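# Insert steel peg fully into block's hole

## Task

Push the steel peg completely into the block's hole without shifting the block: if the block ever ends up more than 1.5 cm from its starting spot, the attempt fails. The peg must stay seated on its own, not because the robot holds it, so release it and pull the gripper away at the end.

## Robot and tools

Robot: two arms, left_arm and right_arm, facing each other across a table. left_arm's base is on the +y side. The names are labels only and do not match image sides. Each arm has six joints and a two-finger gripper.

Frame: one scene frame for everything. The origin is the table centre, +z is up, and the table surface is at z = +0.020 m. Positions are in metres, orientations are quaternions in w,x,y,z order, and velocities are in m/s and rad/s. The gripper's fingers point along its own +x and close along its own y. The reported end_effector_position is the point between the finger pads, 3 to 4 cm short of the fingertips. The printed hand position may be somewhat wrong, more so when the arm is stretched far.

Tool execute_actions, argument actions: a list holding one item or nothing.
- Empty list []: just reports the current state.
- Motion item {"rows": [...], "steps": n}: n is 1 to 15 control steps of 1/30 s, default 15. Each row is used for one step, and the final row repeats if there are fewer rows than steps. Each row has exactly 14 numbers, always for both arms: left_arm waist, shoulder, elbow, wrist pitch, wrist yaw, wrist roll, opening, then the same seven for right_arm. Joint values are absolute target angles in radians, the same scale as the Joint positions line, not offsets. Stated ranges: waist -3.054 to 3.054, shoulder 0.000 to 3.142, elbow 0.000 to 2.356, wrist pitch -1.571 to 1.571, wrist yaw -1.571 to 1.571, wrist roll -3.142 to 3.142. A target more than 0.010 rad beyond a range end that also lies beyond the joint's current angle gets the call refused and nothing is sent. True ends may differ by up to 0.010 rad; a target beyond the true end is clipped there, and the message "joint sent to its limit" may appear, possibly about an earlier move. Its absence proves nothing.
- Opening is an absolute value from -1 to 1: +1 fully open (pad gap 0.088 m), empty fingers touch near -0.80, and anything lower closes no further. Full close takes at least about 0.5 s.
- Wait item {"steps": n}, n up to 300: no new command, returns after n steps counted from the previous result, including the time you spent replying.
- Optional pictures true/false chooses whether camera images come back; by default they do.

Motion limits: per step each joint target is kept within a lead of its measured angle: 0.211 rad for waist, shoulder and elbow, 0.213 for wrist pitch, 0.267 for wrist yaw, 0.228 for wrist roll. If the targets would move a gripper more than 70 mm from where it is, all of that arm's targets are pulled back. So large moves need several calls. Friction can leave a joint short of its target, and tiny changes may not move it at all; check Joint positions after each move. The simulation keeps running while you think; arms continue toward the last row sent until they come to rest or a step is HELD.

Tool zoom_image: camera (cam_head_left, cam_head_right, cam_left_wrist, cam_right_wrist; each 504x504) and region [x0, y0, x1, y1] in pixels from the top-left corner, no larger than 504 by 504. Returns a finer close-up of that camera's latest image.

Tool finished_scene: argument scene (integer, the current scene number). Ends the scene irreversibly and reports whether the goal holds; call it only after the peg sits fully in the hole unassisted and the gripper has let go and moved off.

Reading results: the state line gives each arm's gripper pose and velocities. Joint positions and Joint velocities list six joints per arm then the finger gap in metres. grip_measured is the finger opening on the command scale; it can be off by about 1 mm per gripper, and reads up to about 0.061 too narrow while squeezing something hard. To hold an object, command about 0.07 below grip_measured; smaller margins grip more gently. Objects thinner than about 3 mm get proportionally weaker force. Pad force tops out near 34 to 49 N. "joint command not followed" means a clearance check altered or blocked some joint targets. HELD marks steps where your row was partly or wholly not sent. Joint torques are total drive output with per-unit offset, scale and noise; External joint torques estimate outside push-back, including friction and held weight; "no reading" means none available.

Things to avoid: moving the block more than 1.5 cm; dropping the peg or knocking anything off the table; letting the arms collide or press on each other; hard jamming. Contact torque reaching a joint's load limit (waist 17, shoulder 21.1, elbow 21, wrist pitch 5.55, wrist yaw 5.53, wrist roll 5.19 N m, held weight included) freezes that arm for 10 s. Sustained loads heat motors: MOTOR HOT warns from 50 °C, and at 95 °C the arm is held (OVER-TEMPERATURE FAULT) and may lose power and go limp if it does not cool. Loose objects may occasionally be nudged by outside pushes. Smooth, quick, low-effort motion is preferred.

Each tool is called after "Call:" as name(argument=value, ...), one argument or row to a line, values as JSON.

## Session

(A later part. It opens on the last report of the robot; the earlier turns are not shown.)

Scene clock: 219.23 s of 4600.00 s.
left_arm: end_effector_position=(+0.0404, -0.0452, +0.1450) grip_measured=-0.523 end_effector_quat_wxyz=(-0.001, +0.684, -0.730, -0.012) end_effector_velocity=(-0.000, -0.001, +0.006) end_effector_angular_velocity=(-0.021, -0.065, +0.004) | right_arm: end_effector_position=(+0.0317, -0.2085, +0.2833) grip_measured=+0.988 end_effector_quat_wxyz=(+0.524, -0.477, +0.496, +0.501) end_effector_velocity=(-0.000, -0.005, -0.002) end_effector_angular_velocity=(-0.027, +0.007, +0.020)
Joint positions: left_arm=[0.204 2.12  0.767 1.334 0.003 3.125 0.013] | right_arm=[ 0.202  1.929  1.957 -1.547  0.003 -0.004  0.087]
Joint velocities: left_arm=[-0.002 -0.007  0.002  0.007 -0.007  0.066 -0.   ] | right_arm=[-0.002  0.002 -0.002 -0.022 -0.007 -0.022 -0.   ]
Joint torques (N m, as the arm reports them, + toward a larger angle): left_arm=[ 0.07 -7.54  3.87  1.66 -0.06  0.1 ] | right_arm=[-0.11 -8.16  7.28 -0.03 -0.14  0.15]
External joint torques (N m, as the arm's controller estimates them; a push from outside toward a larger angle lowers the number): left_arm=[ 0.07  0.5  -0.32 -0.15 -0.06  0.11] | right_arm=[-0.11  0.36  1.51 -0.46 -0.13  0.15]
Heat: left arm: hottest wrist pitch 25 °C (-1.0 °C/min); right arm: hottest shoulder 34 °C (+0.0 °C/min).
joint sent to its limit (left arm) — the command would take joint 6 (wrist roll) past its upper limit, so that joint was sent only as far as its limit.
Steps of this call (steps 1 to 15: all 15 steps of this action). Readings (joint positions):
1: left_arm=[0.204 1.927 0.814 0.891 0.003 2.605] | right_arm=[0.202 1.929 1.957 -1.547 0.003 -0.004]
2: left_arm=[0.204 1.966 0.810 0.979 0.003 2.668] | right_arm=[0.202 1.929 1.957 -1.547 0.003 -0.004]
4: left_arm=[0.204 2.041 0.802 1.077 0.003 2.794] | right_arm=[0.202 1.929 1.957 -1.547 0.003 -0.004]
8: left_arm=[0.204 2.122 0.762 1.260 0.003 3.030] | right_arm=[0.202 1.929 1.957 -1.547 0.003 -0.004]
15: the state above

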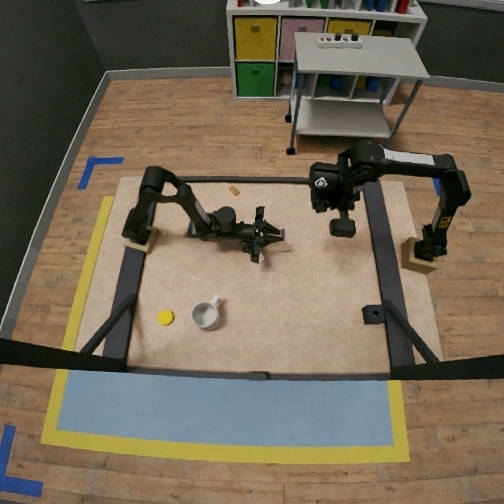

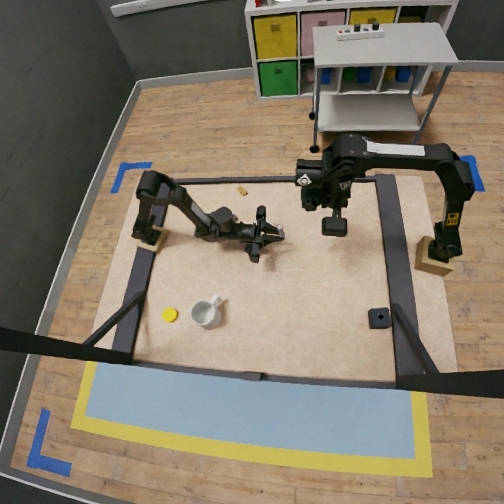

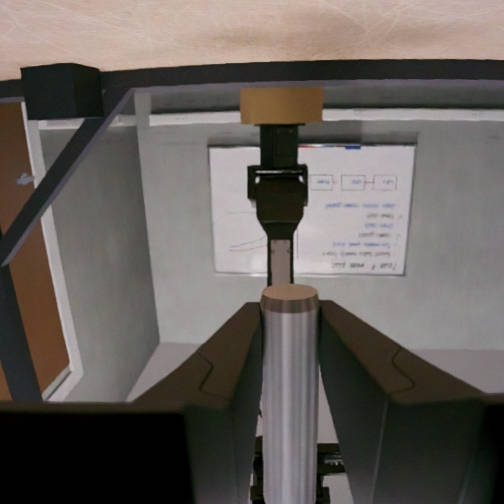

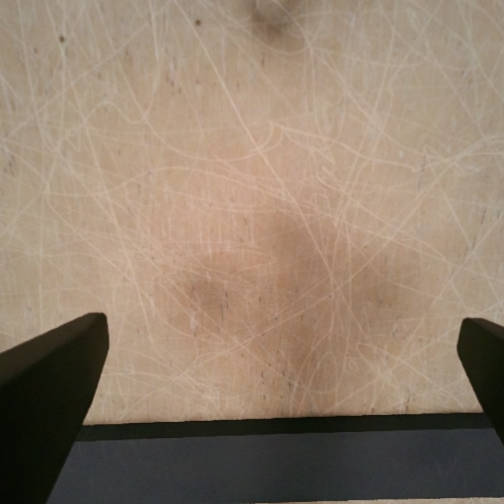

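Call:
execute_actions(
  actions=[
    {"rows":[[0.204,2.15,0.83,1.33,0,3.13,-0.6,0.202,1.944,1.966,-1.55,0,0,1],[0.204,2.18,0.9,1.295,0,3.13,-0.6,0.202,1.944,1.966,-1.55,0,0,1],[0.204,2.215,0.965,1.265,0,3.13,-0.6,0.202,1.944,1.966,-1.55,0,0,1],[0.204,2.25,1.03,1.23,0,3.13,-0.6,0.202,1.944,1.966,-1.55,0,0,1],[0.204,2.28,1.096,1.198,0,3.13,-0.6,0.202,1.944,1.966,-1.55,0,0,1],[0.204,2.315,1.17,1.16,0,3.13,-0.6,0.202,1.944,1.966,-1.55,0,0,1],[0.204,2.35,1.24,1.125,0,3.13,-0.6,0.202,1.944,1.966,-1.55,0,0,1],[0.204,2.385,1.31,1.09,0,3.13,-0.6,0.202,1.944,1.966,-1.55,0,0,1],[0.204,2.42,1.38,1.055,0,3.13,-0.6,0.202,1.944,1.966,-1.55,0,0,1],[0.204,2.445,1.43,1.03,0,3.13,-0.6,0.202,1.944,1.966,-1.55,0,0,1],[0.204,2.462,1.465,1.015,0,3.13,-0.6,0.202,1.944,1.966,-1.55,0,0,1]],"steps":15},
  ],
  pictures=false,
)

Call:
execute_actions(
  actions=[
    {"steps":8},
  ],
)

Scene clock: 229.37 s of 4600.00 s.
left_arm: end_effector_position=(+0.0323, -0.1733, +0.1301) grip_measured=-0.523 end_effector_quat_wxyz=(-0.006, +0.683, -0.730, -0.013) end_effector_velocity=(-0.006, -0.083, +0.102) end_effector_angular_velocity=(-0.276, +0.010, +0.005) | right_arm: end_effector_position=(+0.0317, -0.2085, +0.2833) grip_measured=+0.988 end_effector_quat_wxyz=(+0.524, -0.477, +0.496, +0.501) end_effector_velocity=(+0.001, -0.005, -0.000) end_effector_angular_velocity=(-0.022, +0.007, +0.015)
Joint positions: left_arm=[0.204 2.451 1.403 1.022 0.003 3.131 0.013] | right_arm=[ 0.202  1.929  1.957 -1.547  0.003 -0.004  0.087]
Joint velocities: left_arm=[-0.002  0.1    0.457 -0.081 -0.007  0.007 -0.   ] | right_arm=[-0.007 -0.002 -0.002 -0.022 -0.007 -0.022  0.   ]
Joint torques (N m, as the arm reports them, + toward a larger angle): left_arm=[  0.06 -10.03   6.67   1.54  -0.06  -0.08] | right_arm=[-0.03 -8.15  7.3  -0.04 -0.14  0.15]
External joint torques (N m, as the arm's controller estimates them; a push from outside toward a larger angle lowers the number): left_arm=[-0.01  2.02  1.07 -0.37 -0.06 -0.07] | right_arm=[ 0.01  0.43  1.5  -0.47 -0.14  0.15]
Heat: left arm: hottest wrist pitch 27 °C (+2.0 °C/min); right arm: hottest shoulder 35 °C (+1.0 °C/min).
joint sent to its limit (left arm) — the command would take joint 6 (wrist roll) past its upper limit, so that joint was sent only as far as its limit.
Steps of this call (steps 1 to 15: the robot went on to your last target; steps 16 to 90: nothing new was sent; then 6.63 s passed at rest; steps 91 to 105: all 15 steps of this action). Readings (joint positions):
91: left_arm=[0.204 2.121 0.771 1.342 0.003 3.131] | right_arm=[0.202 1.929 1.957 -1.547 0.003 -0.004]
92: left_arm=[0.204 2.129 0.788 1.334 0.003 3.131] | right_arm=[0.202 1.929 1.957 -1.547 0.003 -0.004]
94: left_arm=[0.204 2.169 0.870 1.291 0.003 3.131] | right_arm=[0.202 1.929 1.957 -1.547 0.003 -0.004]
98: left_arm=[0.204 2.286 1.096 1.175 0.003 3.131] | right_arm=[0.202 1.929 1.957 -1.547 0.003 -0.004]
105: the state above

Scene clock: 229.63 s of 4600.00 s.
left_arm: end_effector_position=(+0.0318, -0.1817, +0.1458) grip_measured=-0.523 end_effector_quat_wxyz=(+0.007, +0.683, -0.730, -0.000) end_effector_velocity=(+0.005, -0.000, -0.017) end_effector_angular_velocity=(+0.081, +0.002, +0.024) | right_arm: end_effector_position=(+0.0317, -0.2085, +0.2833) grip_measured=+0.988 end_effector_quat_wxyz=(+0.524, -0.477, +0.496, +0.501) end_effector_velocity=(-0.000, +0.004, +0.000) end_effector_angular_velocity=(+0.022, +0.006, +0.005)
Joint positions: left_arm=[0.204 2.453 1.45  1.013 0.003 3.131 0.013] | right_arm=[ 0.202  1.929  1.957 -1.547  0.003 -0.004  0.087]
Joint velocities: left_arm=[ 0.002 -0.002 -0.002 -0.081 -0.022 -0.007 -0.   ] | right_arm=[-0.002 -0.002 -0.002  0.022 -0.007 -0.007 -0.   ]
Joint torques (N m, as the arm reports them, + toward a larger angle): left_arm=[ 0.08 -9.34  6.15  1.36 -0.06 -0.07] | right_arm=[-0.07 -8.1   7.32 -0.04 -0.15  0.15]
External joint torques (N m, as the arm's controller estimates them; a push from outside toward a larger angle lowers the number): left_arm=[-0.03  1.76  0.65 -0.4  -0.05 -0.07] | right_arm=[-0.08  0.46  1.48 -0.51 -0.14  0.15]
Heat: left arm: hottest wrist pitch 27 °C (+2.0 °C/min); right arm: hottest shoulder 35 °C (+1.0 °C/min).
Steps of this call (steps 1 to 8: the robot went on to your last target). Readings (joint positions):
1: left_arm=[0.204 2.453 1.416 1.019 0.003 3.131] | right_arm=[0.202 1.929 1.957 -1.547 0.003 -0.004]
2: left_arm=[0.204 2.453 1.426 1.019 0.003 3.131] | right_arm=[0.202 1.929 1.957 -1.547 0.003 -0.004]
4: left_arm=[0.204 2.453 1.442 1.019 0.003 3.131] | right_arm=[0.202 1.929 1.957 -1.547 0.003 -0.004]
8: the state above

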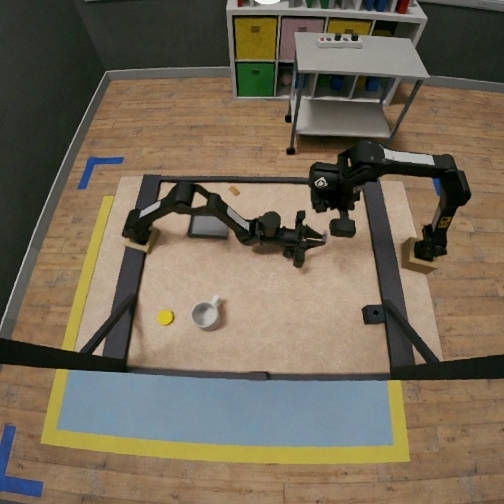

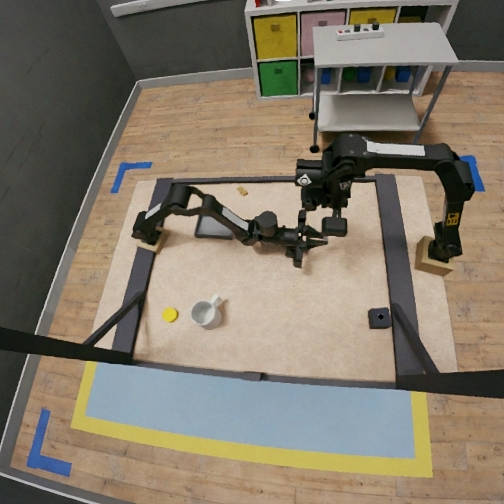

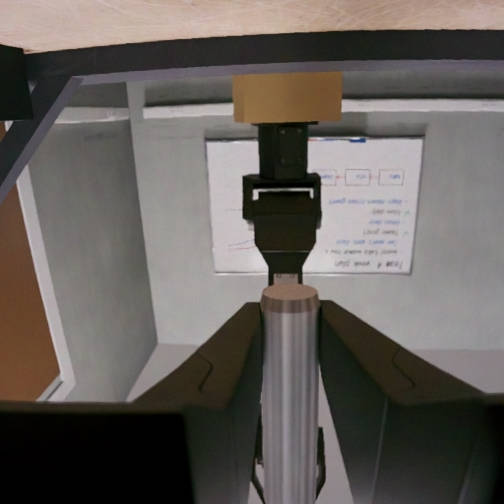

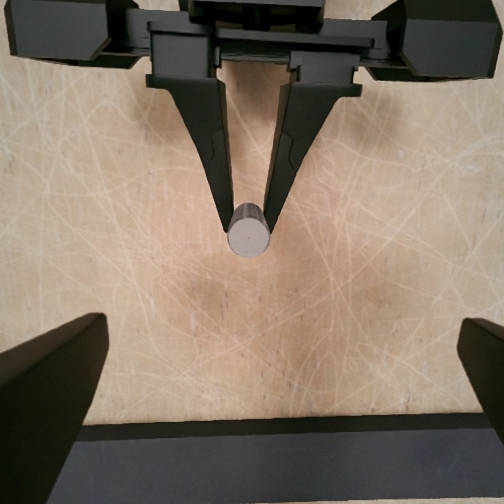

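Call:
execute_actions(
  actions=[
    {"rows":[[0.204,2.462,1.465,1.015,0,3.13,-0.6,0.21,1.93,1.92,-1.53,0,0,0.8],[0.204,2.462,1.465,1.015,0,3.13,-0.6,0.22,1.93,1.89,-1.51,0,0,0.6],[0.204,2.462,1.465,1.015,0,3.13,-0.6,0.226,1.93,1.86,-1.49,0,0,0.4],[0.204,2.462,1.465,1.015,0,3.13,-0.6,0.226,1.93,1.83,-1.465,0,0,0.3],[0.204,2.462,1.465,1.015,0,3.13,-0.6,0.226,1.93,1.8,-1.44,0,0,0.2],[0.204,2.462,1.465,1.015,0,3.13,-0.6,0.226,1.93,1.775,-1.42,0,0,0.2],[0.204,2.462,1.465,1.015,0,3.13,-0.6,0.226,1.93,1.755,-1.405,0,0,0.2]],"steps":15},
  ],
)

Scene clock: 241.17 s of 4600.00 s.
left_arm: end_effector_position=(+0.0318, -0.1817, +0.1446) grip_measured=-0.523 end_effector_quat_wxyz=(+0.006, +0.683, -0.730, -0.001) end_effector_velocity=(-0.000, +0.000, -0.004) end_effector_angular_velocity=(+0.022, +0.006, +0.005) | right_arm: end_effector_position=(+0.0236, -0.2107, +0.2377) grip_measured=+0.210 end_effector_quat_wxyz=(+0.507, -0.494, +0.503, +0.496) end_effector_velocity=(-0.000, -0.008, -0.007) end_effector_angular_velocity=(-0.036, +0.008, -0.010)
Joint positions: left_arm=[0.204 2.454 1.45  1.011 0.003 3.131 0.013] | right_arm=[ 0.225  1.926  1.771 -1.41   0.003 -0.004  0.049]
Joint velocities: left_arm=[-0.002 -0.002 -0.002 -0.022 -0.007 -0.007 -0.   ] | right_arm=[-0.002 -0.002 -0.032 -0.007 -0.007  0.007 -0.003]
Joint torques (N m, as the arm reports them, + toward a larger angle): left_arm=[ 0.07 -9.45  6.05  1.4  -0.06 -0.07] | right_arm=[ 0.02 -9.62  4.78  0.25 -0.16  0.16]
External joint torques (N m, as the arm's controller estimates them; a push from outside toward a larger angle lowers the number): left_arm=[ 0.07  1.65  0.56 -0.3  -0.06 -0.06] | right_arm=[-0.02 -1.01 -1.08 -0.05 -0.15  0.16]
Heat: left arm: hottest wrist pitch 29 °C (+4.0 °C/min); right arm: hottest shoulder 35 °C (+1.0 °C/min).
Steps of this call (steps 1 to 30: the robot went on to your last target; steps 31 to 90: nothing new was sent; then 8.03 s passed at rest; steps 91 to 105: all 15 steps of this action). Readings (joint positions):
91: left_arm=[0.204 2.454 1.450 1.011 0.003 3.131] | right_arm=[0.202 1.929 1.955 -1.547 0.003 -0.004]
92: left_arm=[0.204 2.454 1.450 1.011 0.003 3.131] | right_arm=[0.203 1.929 1.947 -1.540 0.003 -0.004]
94: left_arm=[0.204 2.454 1.450 1.011 0.003 3.131] | right_arm=[0.210 1.926 1.912 -1.511 0.003 -0.004]
98: left_arm=[0.204 2.454 1.450 1.011 0.003 3.131] | right_arm=[0.224 1.926 1.808 -1.440 0.003 -0.004]
105: the state above

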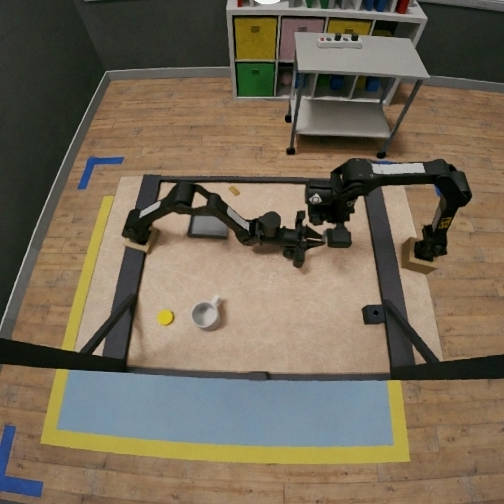

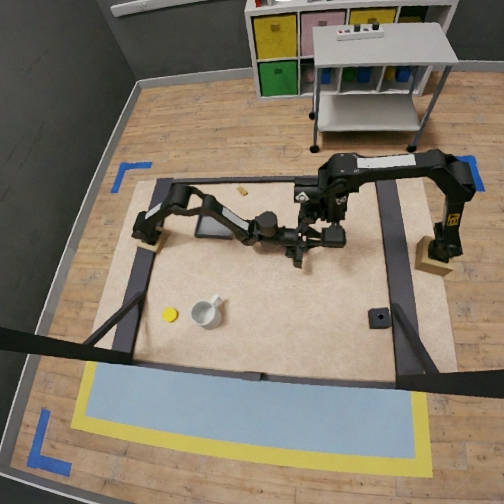

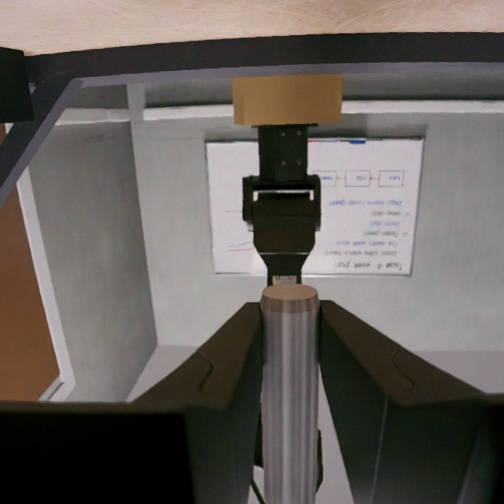

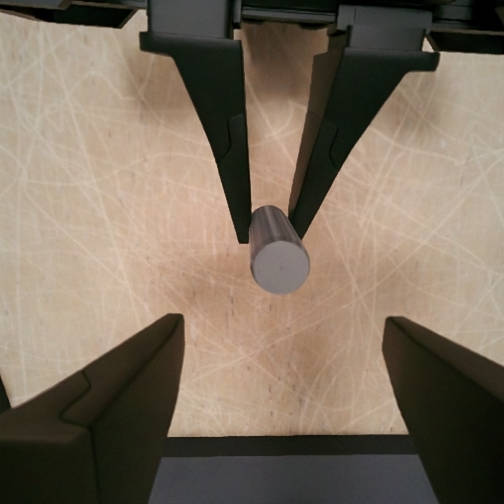

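Call:
execute_actions(
  actions=[
    {"rows":[[0.204,2.462,1.465,1.015,0,3.13,-0.6,0.226,1.95,1.79,-1.41,0,0,0.2],[0.204,2.462,1.465,1.015,0,3.13,-0.6,0.226,1.97,1.81,-1.415,0,0,0.2],[0.204,2.462,1.465,1.015,0,3.13,-0.6,0.226,1.985,1.83,-1.42,0,0,0.2],[0.204,2.462,1.465,1.015,0,3.13,-0.6,0.226,1.985,1.83,-1.42,0,0,0.2],[0.204,2.462,1.465,1.015,0,3.13,-0.6,0.226,1.985,1.83,-1.42,0,0,0.2],[0.204,2.462,1.465,1.015,0,3.13,-0.6,0.226,1.985,1.81,-1.41,0,0,0.2],[0.204,2.462,1.465,1.015,0,3.13,-0.6,0.226,1.985,1.79,-1.395,0,0,0.2],[0.204,2.462,1.465,1.015,0,3.13,-0.6,0.226,1.985,1.77,-1.38,0,0,0.2]],"steps":15},
  ],
)

Scene clock: 256.43 s of 4600.00 s.
left_arm: end_effector_position=(+0.0318, -0.1817, +0.1446) grip_measured=-0.523 end_effector_quat_wxyz=(+0.006, +0.683, -0.730, -0.001) end_effector_velocity=(-0.000, +0.000, -0.001) end_effector_angular_velocity=(+0.008, +0.007, +0.005) | right_arm: end_effector_position=(+0.0238, -0.2008, +0.2267) grip_measured=+0.203 end_effector_quat_wxyz=(+0.506, -0.495, +0.503, +0.495) end_effector_velocity=(-0.000, -0.004, -0.002) end_effector_angular_velocity=(-0.017, +0.008, +0.020)
Joint positions: left_arm=[0.204 2.454 1.45  1.011 0.003 3.131 0.013] | right_arm=[ 0.225  1.967  1.784 -1.384  0.003 -0.004  0.049]
Joint velocities: left_arm=[-0.002 -0.002 -0.002 -0.007 -0.007 -0.007 -0.001] | right_arm=[-0.002 -0.002 -0.012 -0.007 -0.007 -0.022 -0.   ]
Joint torques (N m, as the arm reports them, + toward a larger angle): left_arm=[ 0.04 -9.42  6.06  1.4  -0.06 -0.06] | right_arm=[ 0.2  -8.32  4.93  0.25 -0.15  0.16]
External joint torques (N m, as the arm's controller estimates them; a push from outside toward a larger angle lowers the number): left_arm=[ 0.02  1.68  0.57 -0.29 -0.05 -0.05] | right_arm=[ 0.14  0.88 -1.1  -0.09 -0.14  0.16]
Heat: left arm: hottest wrist pitch 31 °C (+6.1 °C/min); right arm: hottest shoulder 36 °C (+2.0 °C/min).
Steps of this call (steps 1 to 15: the robot went on to your last target; steps 16 to 90: nothing new was sent; then 11.77 s passed at rest; steps 91 to 105: all 15 steps of this action). Readings (joint positions):
91: left_arm=[0.204 2.454 1.450 1.011 0.003 3.131] | right_arm=[0.225 1.926 1.769 -1.408 0.003 -0.004]
92: left_arm=[0.204 2.454 1.450 1.011 0.003 3.131] | right_arm=[0.225 1.929 1.772 -1.409 0.003 -0.004]
94: left_arm=[0.204 2.454 1.450 1.011 0.003 3.131] | right_arm=[0.225 1.944 1.796 -1.412 0.003 -0.004]
98: left_arm=[0.204 2.454 1.450 1.011 0.003 3.131] | right_arm=[0.225 1.961 1.806 -1.407 0.003 -0.004]
105: the state above

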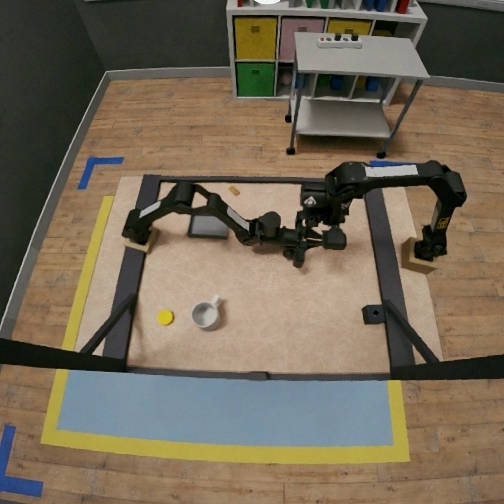

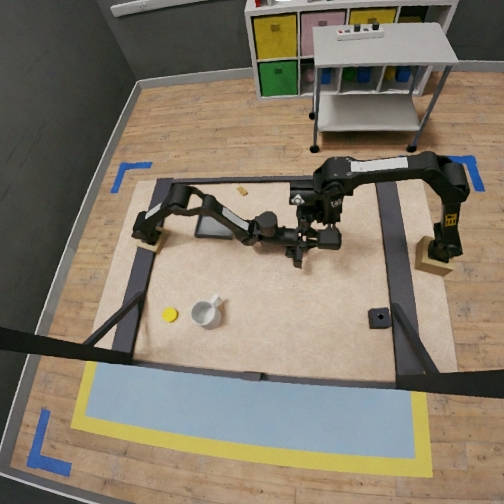

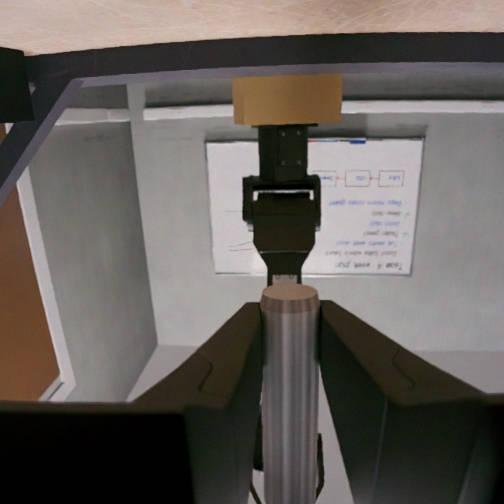

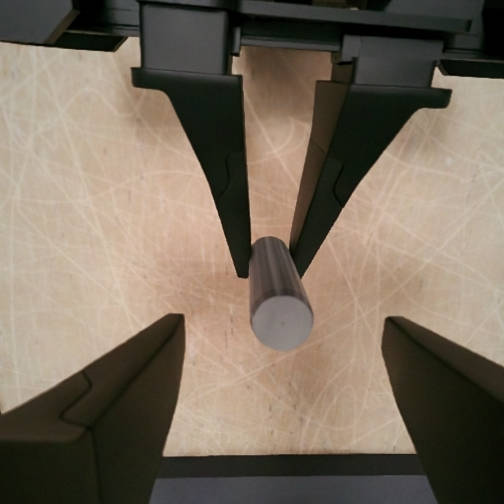

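Call:
execute_actions(
  actions=[
    {"rows":[[0.204,2.462,1.465,1.015,0,3.13,-0.6,0.226,1.99,1.755,-1.365,0,0,0.1],[0.204,2.462,1.465,1.015,0,3.13,-0.6,0.226,1.995,1.74,-1.35,0,0,0.05],[0.204,2.462,1.465,1.015,0,3.13,-0.6,0.226,2.0,1.725,-1.33,0,0,0],[0.204,2.462,1.465,1.015,0,3.13,-0.6,0.226,2.0,1.71,-1.315,0,0,0],[0.204,2.462,1.465,1.015,0,3.13,-0.6,0.226,2.0,1.695,-1.3,0,0,0],[0.204,2.462,1.465,1.015,0,3.13,-0.6,0.226,2.0,1.685,-1.285,0,0,0]],"steps":15},
  ],
)

Scene clock: 262.63 s of 4600.00 s.
left_arm: end_effector_position=(+0.0318, -0.1817, +0.1446) grip_measured=-0.523 end_effector_quat_wxyz=(+0.006, +0.683, -0.730, -0.001) end_effector_velocity=(-0.000, +0.000, -0.001) end_effector_angular_velocity=(+0.007, -0.008, +0.005) | right_arm: end_effector_position=(+0.0239, -0.1981, +0.1981) grip_measured=+0.004 end_effector_quat_wxyz=(+0.504, -0.498, +0.506, +0.493) end_effector_velocity=(-0.002, -0.002, +0.000) end_effector_angular_velocity=(-0.007, +0.008, +0.024)
Joint positions: left_arm=[0.204 2.454 1.45  1.011 0.003 3.131 0.013] | right_arm=[ 0.225  1.987  1.698 -1.289  0.003 -0.004  0.039]
Joint velocities: left_arm=[-0.002 -0.002 -0.002 -0.007 -0.007  0.007 -0.   ] | right_arm=[ 0.002 -0.002 -0.002 -0.007 -0.007 -0.022 -0.   ]
Joint torques (N m, as the arm reports them, + toward a larger angle): left_arm=[ 0.04 -9.43  6.04  1.4  -0.06 -0.07] | right_arm=[ 0.13 -8.95  4.96  0.24 -0.16  0.15]
External joint torques (N m, as the arm's controller estimates them; a push from outside toward a larger angle lowers the number): left_arm=[ 0.05  1.75  0.51 -0.32 -0.07 -0.06] | right_arm=[ 0.03  0.17 -0.9  -0.07 -0.14  0.16]
Heat: left arm: hottest wrist pitch 31 °C (+6.0 °C/min); right arm: hottest shoulder 36 °C (+2.0 °C/min).
Steps of this call (steps 1 to 15: the robot went on to your last target; steps 16 to 90: nothing new was sent; then 2.70 s passed at rest; steps 91 to 105: all 15 steps of this action). Readings (joint positions):
91: left_arm=[0.204 2.454 1.450 1.011 0.003 3.131] | right_arm=[0.225 1.968 1.782 -1.381 0.003 -0.004]
92: left_arm=[0.204 2.454 1.450 1.011 0.003 3.131] | right_arm=[0.225 1.968 1.776 -1.374 0.003 -0.004]
94: left_arm=[0.204 2.454 1.450 1.011 0.003 3.131] | right_arm=[0.225 1.969 1.758 -1.350 0.003 -0.004]
98: left_arm=[0.204 2.454 1.450 1.011 0.003 3.131] | right_arm=[0.225 1.981 1.711 -1.305 0.003 -0.004]
105: the state above

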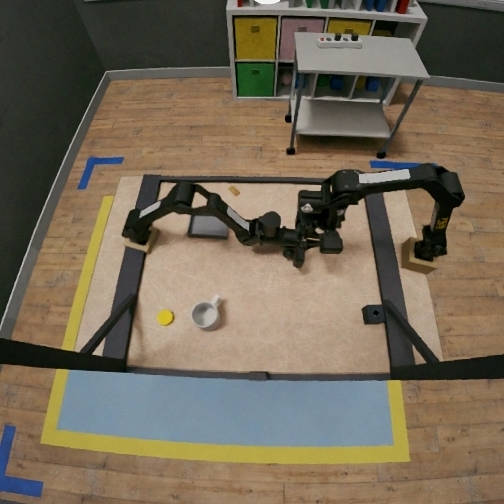

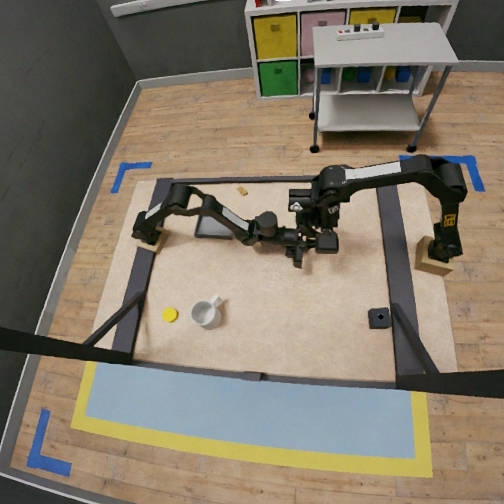

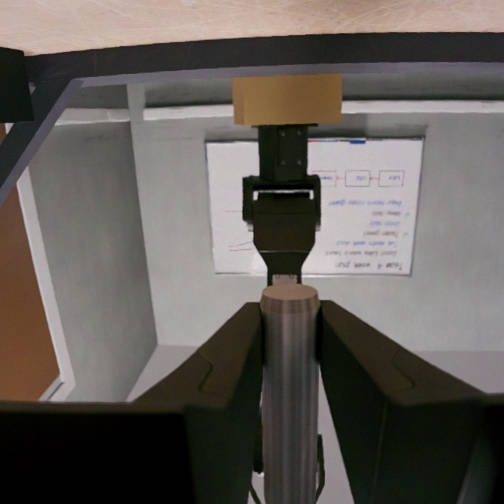

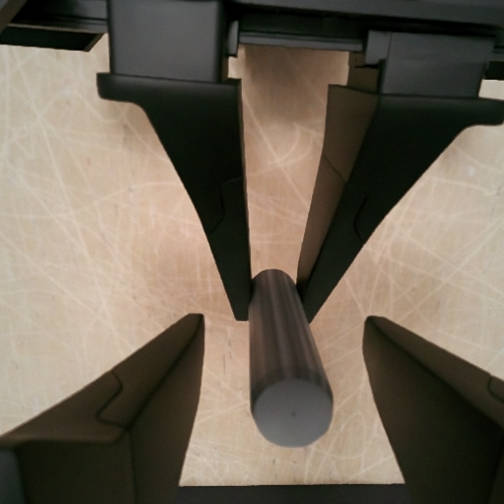

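Call:
zoom_image(
  camera="cam_head_right",
  region=[285, 205, 355, 275],
)

Region (285, 205, 355, 275) of cam_head_right's 504x504 image, scaled by 7.200, with more detail than that image has.

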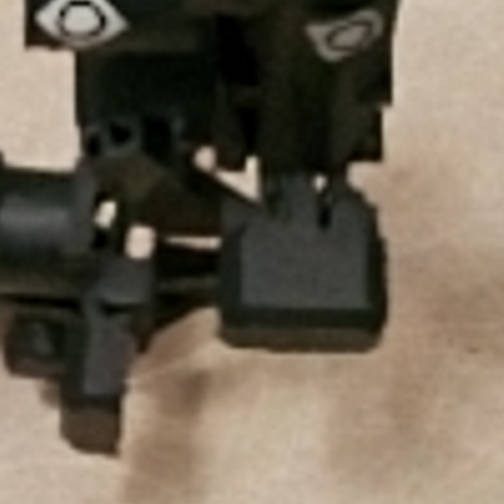

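Not visible. Close the right gripper.

Call:
execute_actions(
  actions=[
    {"rows":[[0.204,2.462,1.465,1.015,0,3.13,-0.6,0.226,2.0,1.685,-1.285,0,0,-0.1],[0.204,2.462,1.465,1.015,0,3.13,-0.6,0.226,2.0,1.685,-1.285,0,0,-0.2],[0.204,2.462,1.465,1.015,0,3.13,-0.6,0.226,2.0,1.685,-1.285,0,0,-0.3],[0.204,2.462,1.465,1.015,0,3.13,-0.6,0.226,2.0,1.685,-1.285,0,0,-0.36],[0.204,2.462,1.465,1.015,0,3.13,-0.6,0.226,2.0,1.685,-1.285,0,0,-0.42],[0.204,2.462,1.465,1.015,0,3.13,-0.6,0.226,2.0,1.685,-1.285,0,0,-0.46],[0.204,2.462,1.465,1.015,0,3.13,-0.6,0.226,2.0,1.685,-1.285,0,0,-0.5],[0.204,2.462,1.465,1.015,0,3.13,-0.6,0.226,2.0,1.685,-1.285,0,0,-0.55],[0.204,2.462,1.465,1.015,0,3.13,-0.6,0.226,2.0,1.685,-1.285,0,0,-0.6]],"steps":15},
  ],
)

Scene clock: 274.60 s of 4600.00 s.
left_arm: end_effector_position=(+0.0323, -0.1817, +0.1445) grip_measured=-0.523 end_effector_quat_wxyz=(+0.006, +0.684, -0.729, -0.002) end_effector_velocity=(-0.000, +0.000, -0.001) end_effector_angular_velocity=(+0.008, +0.007, +0.005) | right_arm: end_effector_position=(+0.0234, -0.1980, +0.1980) grip_measured=-0.532 end_effector_quat_wxyz=(+0.504, -0.497, +0.506, +0.493) end_effector_velocity=(-0.001, -0.005, -0.001) end_effector_angular_velocity=(-0.026, +0.023, -0.015)
Joint positions: left_arm=[0.204 2.454 1.45  1.01  0.001 3.131 0.013] | right_arm=[ 0.225  1.987  1.698 -1.288  0.001 -0.004  0.013]
Joint velocities: left_arm=[-0.002 -0.002 -0.002 -0.007 -0.007 -0.007 -0.   ] | right_arm=[-0.007  0.002 -0.002 -0.022 -0.022  0.007 -0.   ]
Joint torques (N m, as the arm reports them, + toward a larger angle): left_arm=[ 0.03 -9.43  6.06  1.41 -0.01 -0.07] | right_arm=[ 0.11 -9.08  4.87  0.25 -0.07  0.13]
External joint torques (N m, as the arm's controller estimates them; a push from outside toward a larger angle lowers the number): left_arm=[ 0.04  1.71  0.54 -0.3  -0.01 -0.05] | right_arm=[ 0.11  0.03 -1.02 -0.06 -0.06  0.13]
Heat: left arm: hottest wrist pitch 32 °C (+7.0 °C/min); right arm: hottest shoulder 36 °C (+2.0 °C/min).
Steps of this call (steps 1 to 15: the robot went on to your last target; steps 16 to 90: nothing new was sent; then 8.47 s passed at rest; steps 91 to 105: all 15 steps of this action). Readings (joint positions):
91: left_arm=[0.204 2.454 1.450 1.011 0.003 3.131] | right_arm=[0.225 1.987 1.698 -1.288 0.003 -0.004]
92: left_arm=[0.204 2.454 1.450 1.011 0.003 3.131] | right_arm=[0.225 1.987 1.698 -1.288 0.003 -0.004]
94: left_arm=[0.204 2.454 1.450 1.011 0.003 3.131] | right_arm=[0.225 1.987 1.698 -1.288 0.003 -0.004]
98: left_arm=[0.204 2.454 1.450 1.011 0.003 3.131] | right_arm=[0.225 1.987 1.698 -1.288 0.003 -0.004]
105: the state above

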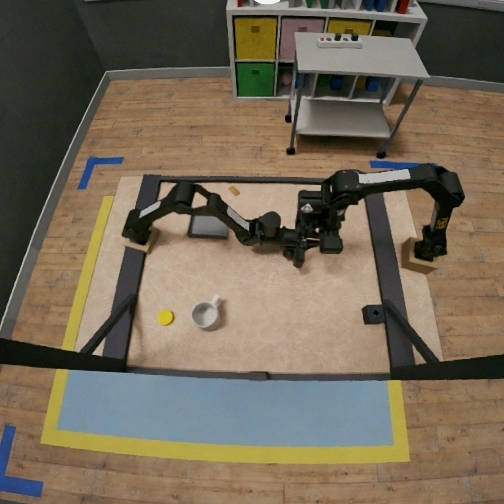

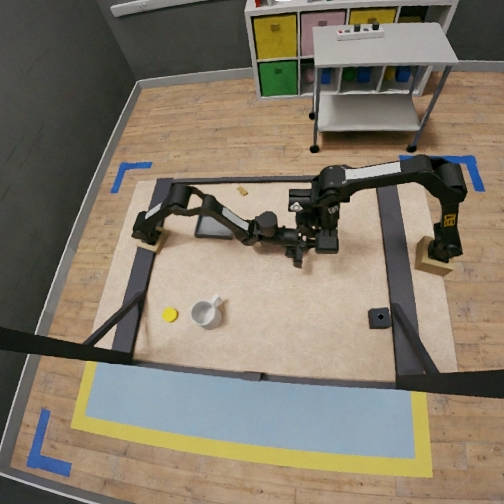

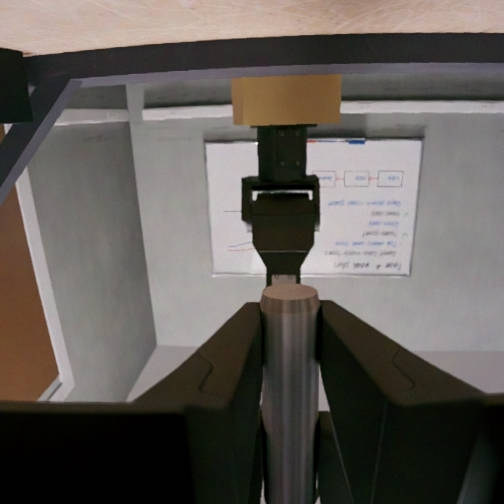

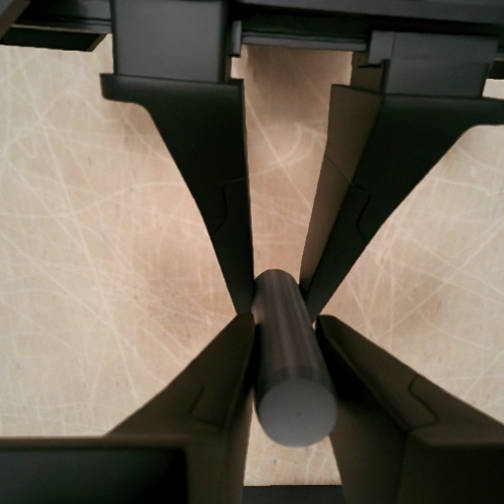

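Call:
execute_actions(
  actions=[
    {"rows":[[0.204,2.462,1.465,1.015,0,3.13,-0.4,0.226,2.0,1.685,-1.285,0,0,-0.6],[0.204,2.462,1.465,1.015,0,3.13,-0.2,0.226,2.0,1.685,-1.285,0,0,-0.6],[0.204,2.462,1.465,1.015,0,3.13,0,0.226,2.0,1.685,-1.285,0,0,-0.6],[0.204,2.462,1.465,1.015,0,3.13,0,0.226,2.0,1.685,-1.285,0,0,-0.6],[0.204,2.462,1.465,1.015,0,3.13,0,0.226,2.0,1.685,-1.285,0,0,-0.6],[0.204,2.462,1.465,1.015,0,3.13,0,0.226,2.0,1.685,-1.285,0,0,-0.6],[0.204,2.44,1.39,1.04,0,3.13,0,0.226,2.0,1.685,-1.285,0,0,-0.6],[0.204,2.41,1.33,1.07,0,3.13,0,0.226,2.0,1.685,-1.285,0,0,-0.6],[0.204,2.38,1.27,1.1,0,3.13,0,0.226,1.97,1.685,-1.285,0,0,-0.6],[0.204,2.35,1.21,1.13,0,3.13,0,0.226,1.94,1.66,-1.285,0,0,-0.6],[0.204,2.32,1.15,1.16,0,3.13,0,0.24,1.9,1.62,-1.28,0,0,-0.6],[0.204,2.28,1.09,1.19,0,3.13,0,0.27,1.87,1.58,-1.27,0,0.03,-0.6],[0.204,2.24,1.03,1.2,0,3.13,0,0.31,1.84,1.54,-1.26,0,0.07,-0.6],[0.204,2.2,0.98,1.2,0,3.13,0,0.35,1.82,1.5,-1.25,0,0.11,-0.6],[0.204,2.15,0.93,1.2,0,3.13,0,0.39,1.8,1.47,-1.24,0,0.15,-0.6]],"steps":15},
  ],
  pictures=false,
)

Call:
execute_actions(
  actions=[
    {"rows":[[0.204,2.1,0.89,1.15,0,3.13,0,0.44,1.78,1.435,-1.228,0,0.2,-0.6],[0.204,2.05,0.85,1.1,0,3.13,0,0.49,1.76,1.4,-1.215,0,0.25,-0.6],[0.204,2.0,0.81,1.05,0,3.13,0,0.54,1.74,1.37,-1.2,0,0.3,-0.6],[0.204,1.95,0.77,1.0,0,3.13,0,0.59,1.72,1.335,-1.19,0,0.35,-0.6],[0.204,1.9,0.74,0.95,0,3.13,0,0.64,1.7,1.3,-1.177,0,0.4,-0.6],[0.204,1.85,0.71,0.9,0,3.13,0,0.69,1.68,1.27,-1.165,0,0.45,-0.6],[0.204,1.8,0.68,0.85,0,3.13,0,0.74,1.66,1.235,-1.152,0,0.5,-0.6],[0.204,1.75,0.65,0.8,0,3.13,0,0.79,1.64,1.2,-1.14,0,0.55,-0.6],[0.204,1.7,0.63,0.75,0,3.13,0,0.84,1.62,1.17,-1.128,0,0.6,-0.6],[0.204,1.65,0.61,0.7,0,3.13,0,0.89,1.6,1.135,-1.115,0,0.65,-0.6],[0.204,1.6,0.6,0.65,0,3.13,0,0.93,1.58,1.105,-1.105,0,0.69,-0.6],[0.204,1.55,0.6,0.6,0,3.13,0,0.97,1.56,1.08,-1.095,0,0.73,-0.6],[0.204,1.5,0.6,0.6,0,3.13,0,1.0,1.545,1.06,-1.088,0,0.76,-0.6],[0.204,1.5,0.6,0.6,0,3.13,0,1.025,1.535,1.04,-1.082,0,0.785,-0.6],[0.204,1.5,0.6,0.6,0,3.13,0,1.04,1.53,1.03,-1.079,0,0.8,-0.6]],"steps":15},
  ],
  pictures=false,
)

Call:
execute_actions(
  actions=[
    {"steps":10},
  ],
)

Scene clock: 306.13 s of 4600.00 s.
left_arm: end_effector_position=(+0.0368, -0.1098, +0.1267) grip_measured=-0.007 end_effector_quat_wxyz=(-0.016, +0.684, -0.729, -0.023) end_effector_velocity=(+0.018, +0.337, +0.065) end_effector_angular_velocity=(+0.276, -0.010, +0.000) | right_arm: end_effector_position=(+0.0037, -0.2258, +0.2005) grip_measured=-0.532 end_effector_quat_wxyz=(+0.506, -0.495, +0.511, +0.487) end_effector_velocity=(-0.323, -0.206, +0.037) end_effector_angular_velocity=(+0.094, -0.001, +0.024)
Joint positions: left_arm=[0.204 2.291 1.07  1.166 0.001 3.131 0.039] | right_arm=[ 0.281  1.882  1.563 -1.265  0.004  0.067  0.013]
Joint velocities: left_arm=[-0.007 -1.136 -1.653  0.242 -0.007 -0.007  0.002] | right_arm=[ 0.94  -0.847 -0.969  0.212 -0.007  0.916 -0.   ]
Joint torques (N m, as the arm reports them, + toward a larger angle): left_arm=[  0.   -13.28   3.85   1.66  -0.01  -0.07] | right_arm=[  2.41 -11.26   5.08   0.31  -0.15   0.11]
External joint torques (N m, as the arm's controller estimates them; a push from outside toward a larger angle lowers the number): left_arm=[ 0.08 -1.62 -2.   -0.52 -0.01 -0.05] | right_arm=[ 0.51 -2.95 -1.01 -0.08  0.04  0.14]
Heat: left arm: hottest wrist pitch 34 °C (+4.0 °C/min); right arm: hottest shoulder 37 °C (+2.0 °C/min).
Steps of this call (steps 1 to 15: the robot went on to your last target; steps 16 to 90: nothing new was sent; then 28.03 s passed at rest; steps 91 to 105: all 15 steps of this action). Readings (joint positions):
91: left_arm=[0.204 2.454 1.450 1.010 0.001 3.131] | right_arm=[0.225 1.987 1.698 -1.288 0.001 -0.004]
92: left_arm=[0.204 2.454 1.450 1.011 0.001 3.131] | right_arm=[0.225 1.987 1.698 -1.287 0.001 -0.004]
94: left_arm=[0.204 2.454 1.450 1.012 0.001 3.131] | right_arm=[0.225 1.987 1.697 -1.287 0.001 -0.004]
98: left_arm=[0.204 2.451 1.431 1.032 0.001 3.131] | right_arm=[0.225 1.987 1.696 -1.287 0.001 -0.004]
105: the state above

Scene clock: 306.63 s of 4600.00 s.
left_arm: end_effector_position=(+0.0453, +0.0250, +0.1792) grip_measured=-0.003 end_effector_quat_wxyz=(-0.113, +0.676, -0.719, -0.113) end_effector_velocity=(+0.003, +0.053, +0.279) end_effector_angular_velocity=(-0.577, +0.041, +0.007) | right_arm: end_effector_position=(-0.1607, -0.3792, +0.1720) grip_measured=-0.532 end_effector_quat_wxyz=(+0.497, -0.507, +0.498, +0.497) end_effector_velocity=(-0.089, -0.259, -0.043) end_effector_angular_velocity=(-0.044, -0.006, +0.044)
Joint positions: left_arm=[0.204 1.572 0.613 0.639 0.001 3.131 0.039] | right_arm=[ 0.977  1.574  1.09  -1.101 -0.     0.72   0.013]
Joint velocities: left_arm=[-0.002 -0.877 -0.042 -0.256 -0.007 -0.007 -0.   ] | right_arm=[ 0.886 -0.437 -0.613  0.139 -0.037  0.842 -0.   ]
Joint torques (N m, as the arm reports them, + toward a larger angle): left_arm=[ 0.03 -5.24  4.15  1.02  0.   -0.06] | right_arm=[-1.15 -7.73  5.17  0.32  0.07  0.22]
External joint torques (N m, as the arm's controller estimates them; a push from outside toward a larger angle lowers the number): left_arm=[ 0.02 -0.3  -1.92 -0.67  0.   -0.05] | right_arm=[ 0.02 -2.17 -0.84 -0.09 -0.12  0.19]
Heat: left arm: hottest wrist pitch 34 °C (+4.0 °C/min); right arm: hottest shoulder 37 °C (+2.0 °C/min).
Steps of this call (steps 1 to 15: all 15 steps of this action). Readings (joint positions):
1: left_arm=[0.204 2.251 1.018 1.169 0.001 3.131] | right_arm=[0.316 1.854 1.532 -1.256 0.004 0.100]
2: left_arm=[0.204 2.205 0.970 1.156 0.001 3.131] | right_arm=[0.359 1.829 1.500 -1.243 0.004 0.139]
4: left_arm=[0.204 2.102 0.886 1.097 0.001 3.131] | right_arm=[0.459 1.783 1.437 -1.219 0.004 0.226]
8: left_arm=[0.204 1.889 0.747 0.925 0.001 3.131] | right_arm=[0.666 1.707 1.301 -1.172 0.002 0.418]
15: the state above

Scene clock: 306.97 s of 4600.00 s.
left_arm: end_effector_position=(+0.0456, +0.0305, +0.1950) grip_measured=-0.003 end_effector_quat_wxyz=(-0.105, +0.677, -0.721, -0.105) end_effector_velocity=(-0.002, +0.001, -0.002) end_effector_angular_velocity=(+0.004, +0.023, -0.003) | right_arm: end_effector_position=(-0.1655, -0.3963, +0.1677) grip_measured=-0.532 end_effector_quat_wxyz=(+0.501, -0.503, +0.502, +0.494) end_effector_velocity=(+0.001, -0.006, -0.000) end_effector_angular_velocity=(-0.010, -0.000, -0.015)
Joint positions: left_arm=[0.204 1.509 0.61  0.601 0.001 3.131 0.039] | right_arm=[ 1.036  1.543  1.042 -1.082 -0.002  0.792  0.013]
Joint velocities: left_arm=[-0.002  0.002 -0.007  0.007  0.007 -0.022  0.   ] | right_arm=[ 0.007 -0.012 -0.012 -0.007 -0.007  0.022 -0.   ]
Joint torques (N m, as the arm reports them, + toward a larger angle): left_arm=[ 0.01 -5.75  4.32  1.1   0.   -0.06] | right_arm=[ 0.26 -7.93  4.87  0.24  0.13  0.2 ]
External joint torques (N m, as the arm's controller estimates them; a push from outside toward a larger angle lowers the number): left_arm=[ 0.04 -0.38 -1.51 -0.58 -0.01 -0.05] | right_arm=[ 0.26 -2.4  -0.91 -0.09  0.09  0.19]
Heat: left arm: hottest wrist pitch 34 °C (+4.0 °C/min); right arm: hottest shoulder 37 °C (+2.0 °C/min).
Steps of this call (steps 1 to 10: the robot went on to your last target). Readings (joint positions):
1: left_arm=[0.204 1.547 0.613 0.633 0.001 3.131] | right_arm=[1.003 1.562 1.073 -1.096 -0.002 0.744]
2: left_arm=[0.204 1.528 0.613 0.629 0.001 3.131] | right_arm=[1.020 1.554 1.061 -1.093 -0.002 0.760]
4: left_arm=[0.204 1.510 0.613 0.614 0.001 3.131] | right_arm=[1.033 1.547 1.049 -1.087 -0.002 0.778]
8: left_arm=[0.204 1.509 0.610 0.601 0.001 3.131] | right_arm=[1.035 1.543 1.043 -1.083 -0.002 0.791]
10: the state above

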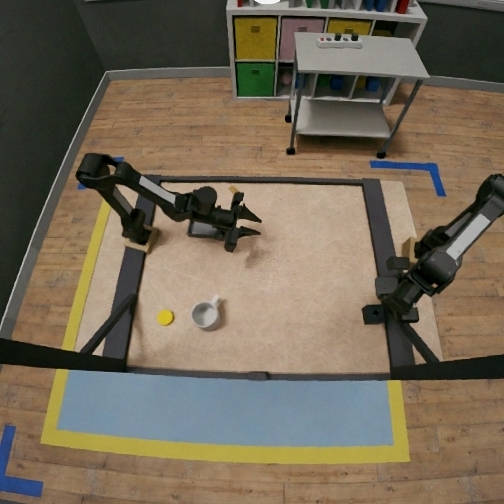

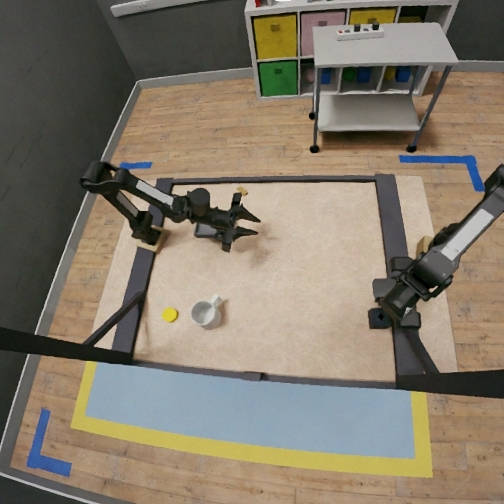

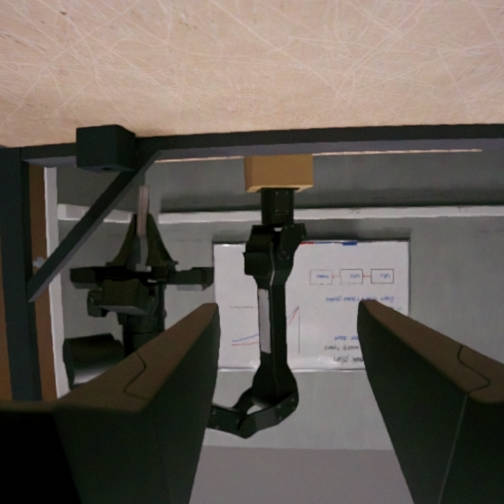

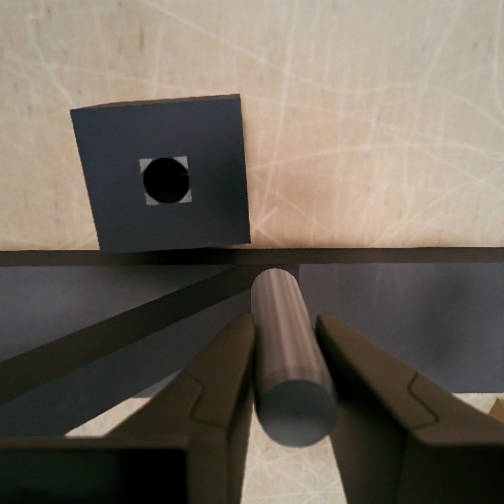

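Call:
zoom_image(
  camera="cam_right_wrist",
  region=[60, 80, 380, 460],
)

Call:
zoom_image(
  camera="cam_left_wrist",
  region=[50, 110, 210, 270],
)

Region (60, 80, 380, 460) of cam_right_wrist's 504x504 image, scaled by 1.326, with more detail than that image has; it fills the left 424 columns of this view, and the rest is white.

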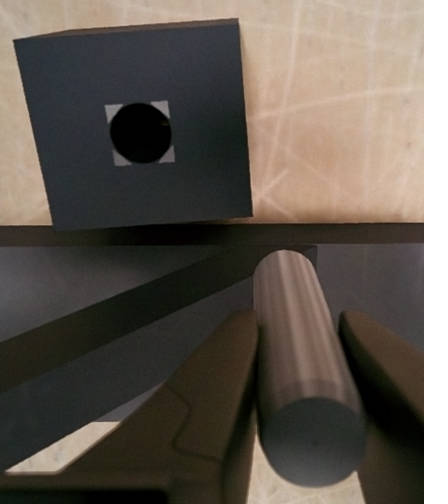

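Region (50, 110, 210, 270) of cam_left_wrist's 504x504 image, scaled by 3.150, with more detail than that image has.

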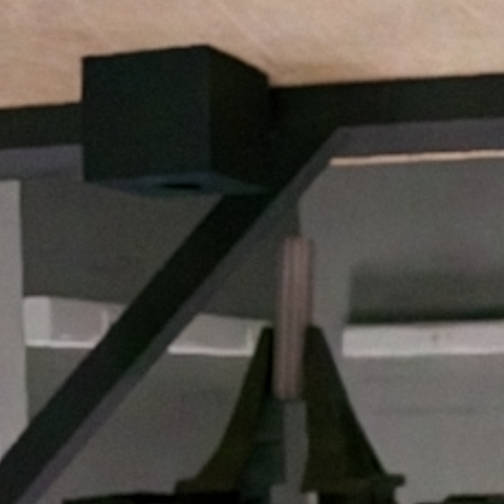

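Call:
execute_actions(
  actions=[
    {"rows":[[0.204,1.5,0.6,0.6,0,3.13,0,1.042,1.56,1.07,-1.08,0,0.8,-0.6],[0.204,1.5,0.6,0.6,0,3.13,0,1.044,1.585,1.1,-1.08,0,0.8,-0.6],[0.204,1.5,0.6,0.6,0,3.13,0,1.046,1.61,1.13,-1.08,0,0.8,-0.6],[0.204,1.5,0.6,0.6,0,3.13,0,1.048,1.64,1.16,-1.082,0,0.8,-0.6],[0.204,1.5,0.6,0.6,0,3.13,0,1.05,1.67,1.19,-1.082,0,0.8,-0.6],[0.204,1.5,0.6,0.6,0,3.13,0,1.05,1.695,1.215,-1.084,0,0.8,-0.6],[0.204,1.5,0.6,0.6,0,3.13,0,1.05,1.72,1.24,-1.084,0,0.8,-0.6],[0.204,1.5,0.6,0.6,0,3.13,0,1.05,1.742,1.255,-1.084,0,0.8,-0.6]],"steps":15},
  ],
)

Scene clock: 329.43 s of 4600.00 s.
left_arm: end_effector_position=(+0.0456, +0.0306, +0.1949) grip_measured=-0.003 end_effector_quat_wxyz=(-0.105, +0.677, -0.721, -0.106) end_effector_velocity=(+0.000, +0.001, -0.003) end_effector_angular_velocity=(+0.012, +0.004, +0.007) | right_arm: end_effector_position=(-0.2051, -0.3619, +0.1676) grip_measured=-0.532 end_effector_quat_wxyz=(+0.498, -0.501, +0.500, +0.502) end_effector_velocity=(-0.008, +0.005, +0.002) end_effector_angular_velocity=(+0.007, +0.017, +0.010)
Joint positions: left_arm=[0.204 1.509 0.61  0.601 0.001 3.131 0.039] | right_arm=[ 1.047  1.727  1.239 -1.081 -0.002  0.794  0.013]
Joint velocities: left_arm=[-0.002  0.002 -0.002 -0.007 -0.007 -0.007 -0.   ] | right_arm=[ 0.002  0.017  0.027  0.007 -0.007 -0.007 -0.   ]
Joint torques (N m, as the arm reports them, + toward a larger angle): left_arm=[ 0.03 -5.91  4.15  1.09  0.01 -0.06] | right_arm=[ 0.22 -6.63  7.69 -0.11  0.11  0.19]
External joint torques (N m, as the arm's controller estimates them; a push from outside toward a larger angle lowers the number): left_arm=[ 0.03 -0.54 -1.68 -0.6   0.   -0.05] | right_arm=[ 0.19  0.53  1.81 -0.46  0.08  0.19]
Heat: left arm: hottest wrist pitch 33 °C (+1.0 °C/min); right arm: hottest shoulder 36 °C (+0.0 °C/min).
Steps of this call (steps 1 to 30: the robot went on to your last target; steps 31 to 90: nothing new was sent; then 18.97 s passed at rest; steps 91 to 105: all 15 steps of this action). Readings (joint positions):
91: left_arm=[0.204 1.509 0.610 0.601 0.001 3.131] | right_arm=[1.037 1.542 1.042 -1.082 -0.002 0.794]
92: left_arm=[0.204 1.509 0.610 0.601 0.001 3.131] | right_arm=[1.037 1.545 1.046 -1.083 -0.002 0.794]
94: left_arm=[0.204 1.509 0.610 0.601 0.001 3.131] | right_arm=[1.040 1.571 1.080 -1.084 -0.002 0.794]
98: left_arm=[0.204 1.509 0.610 0.601 0.001 3.131] | right_arm=[1.046 1.666 1.189 -1.083 -0.002 0.794]
105: the state above

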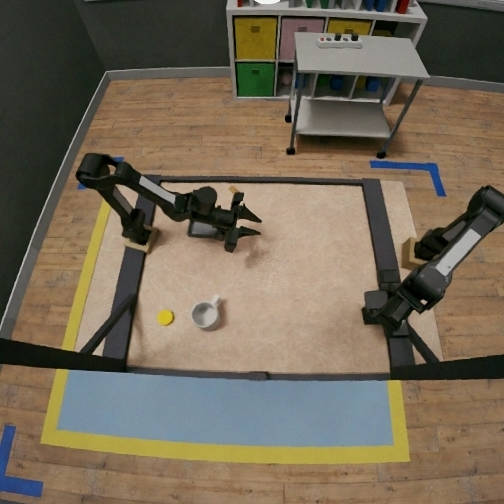

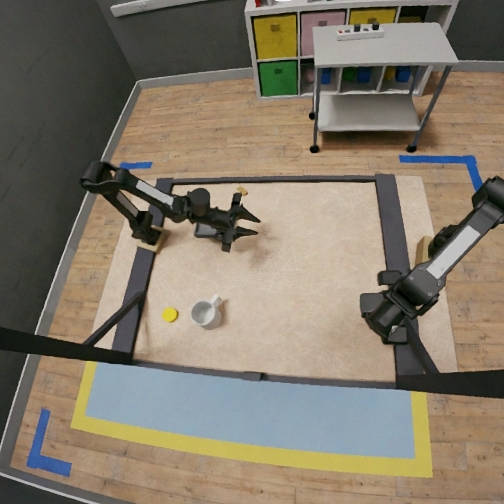

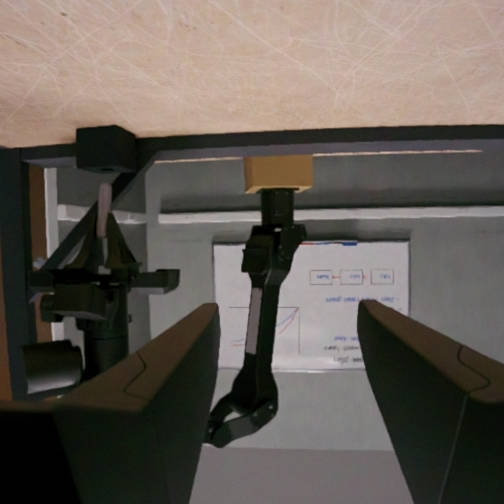

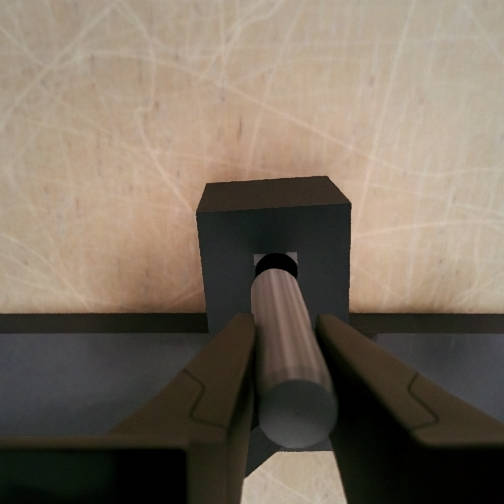

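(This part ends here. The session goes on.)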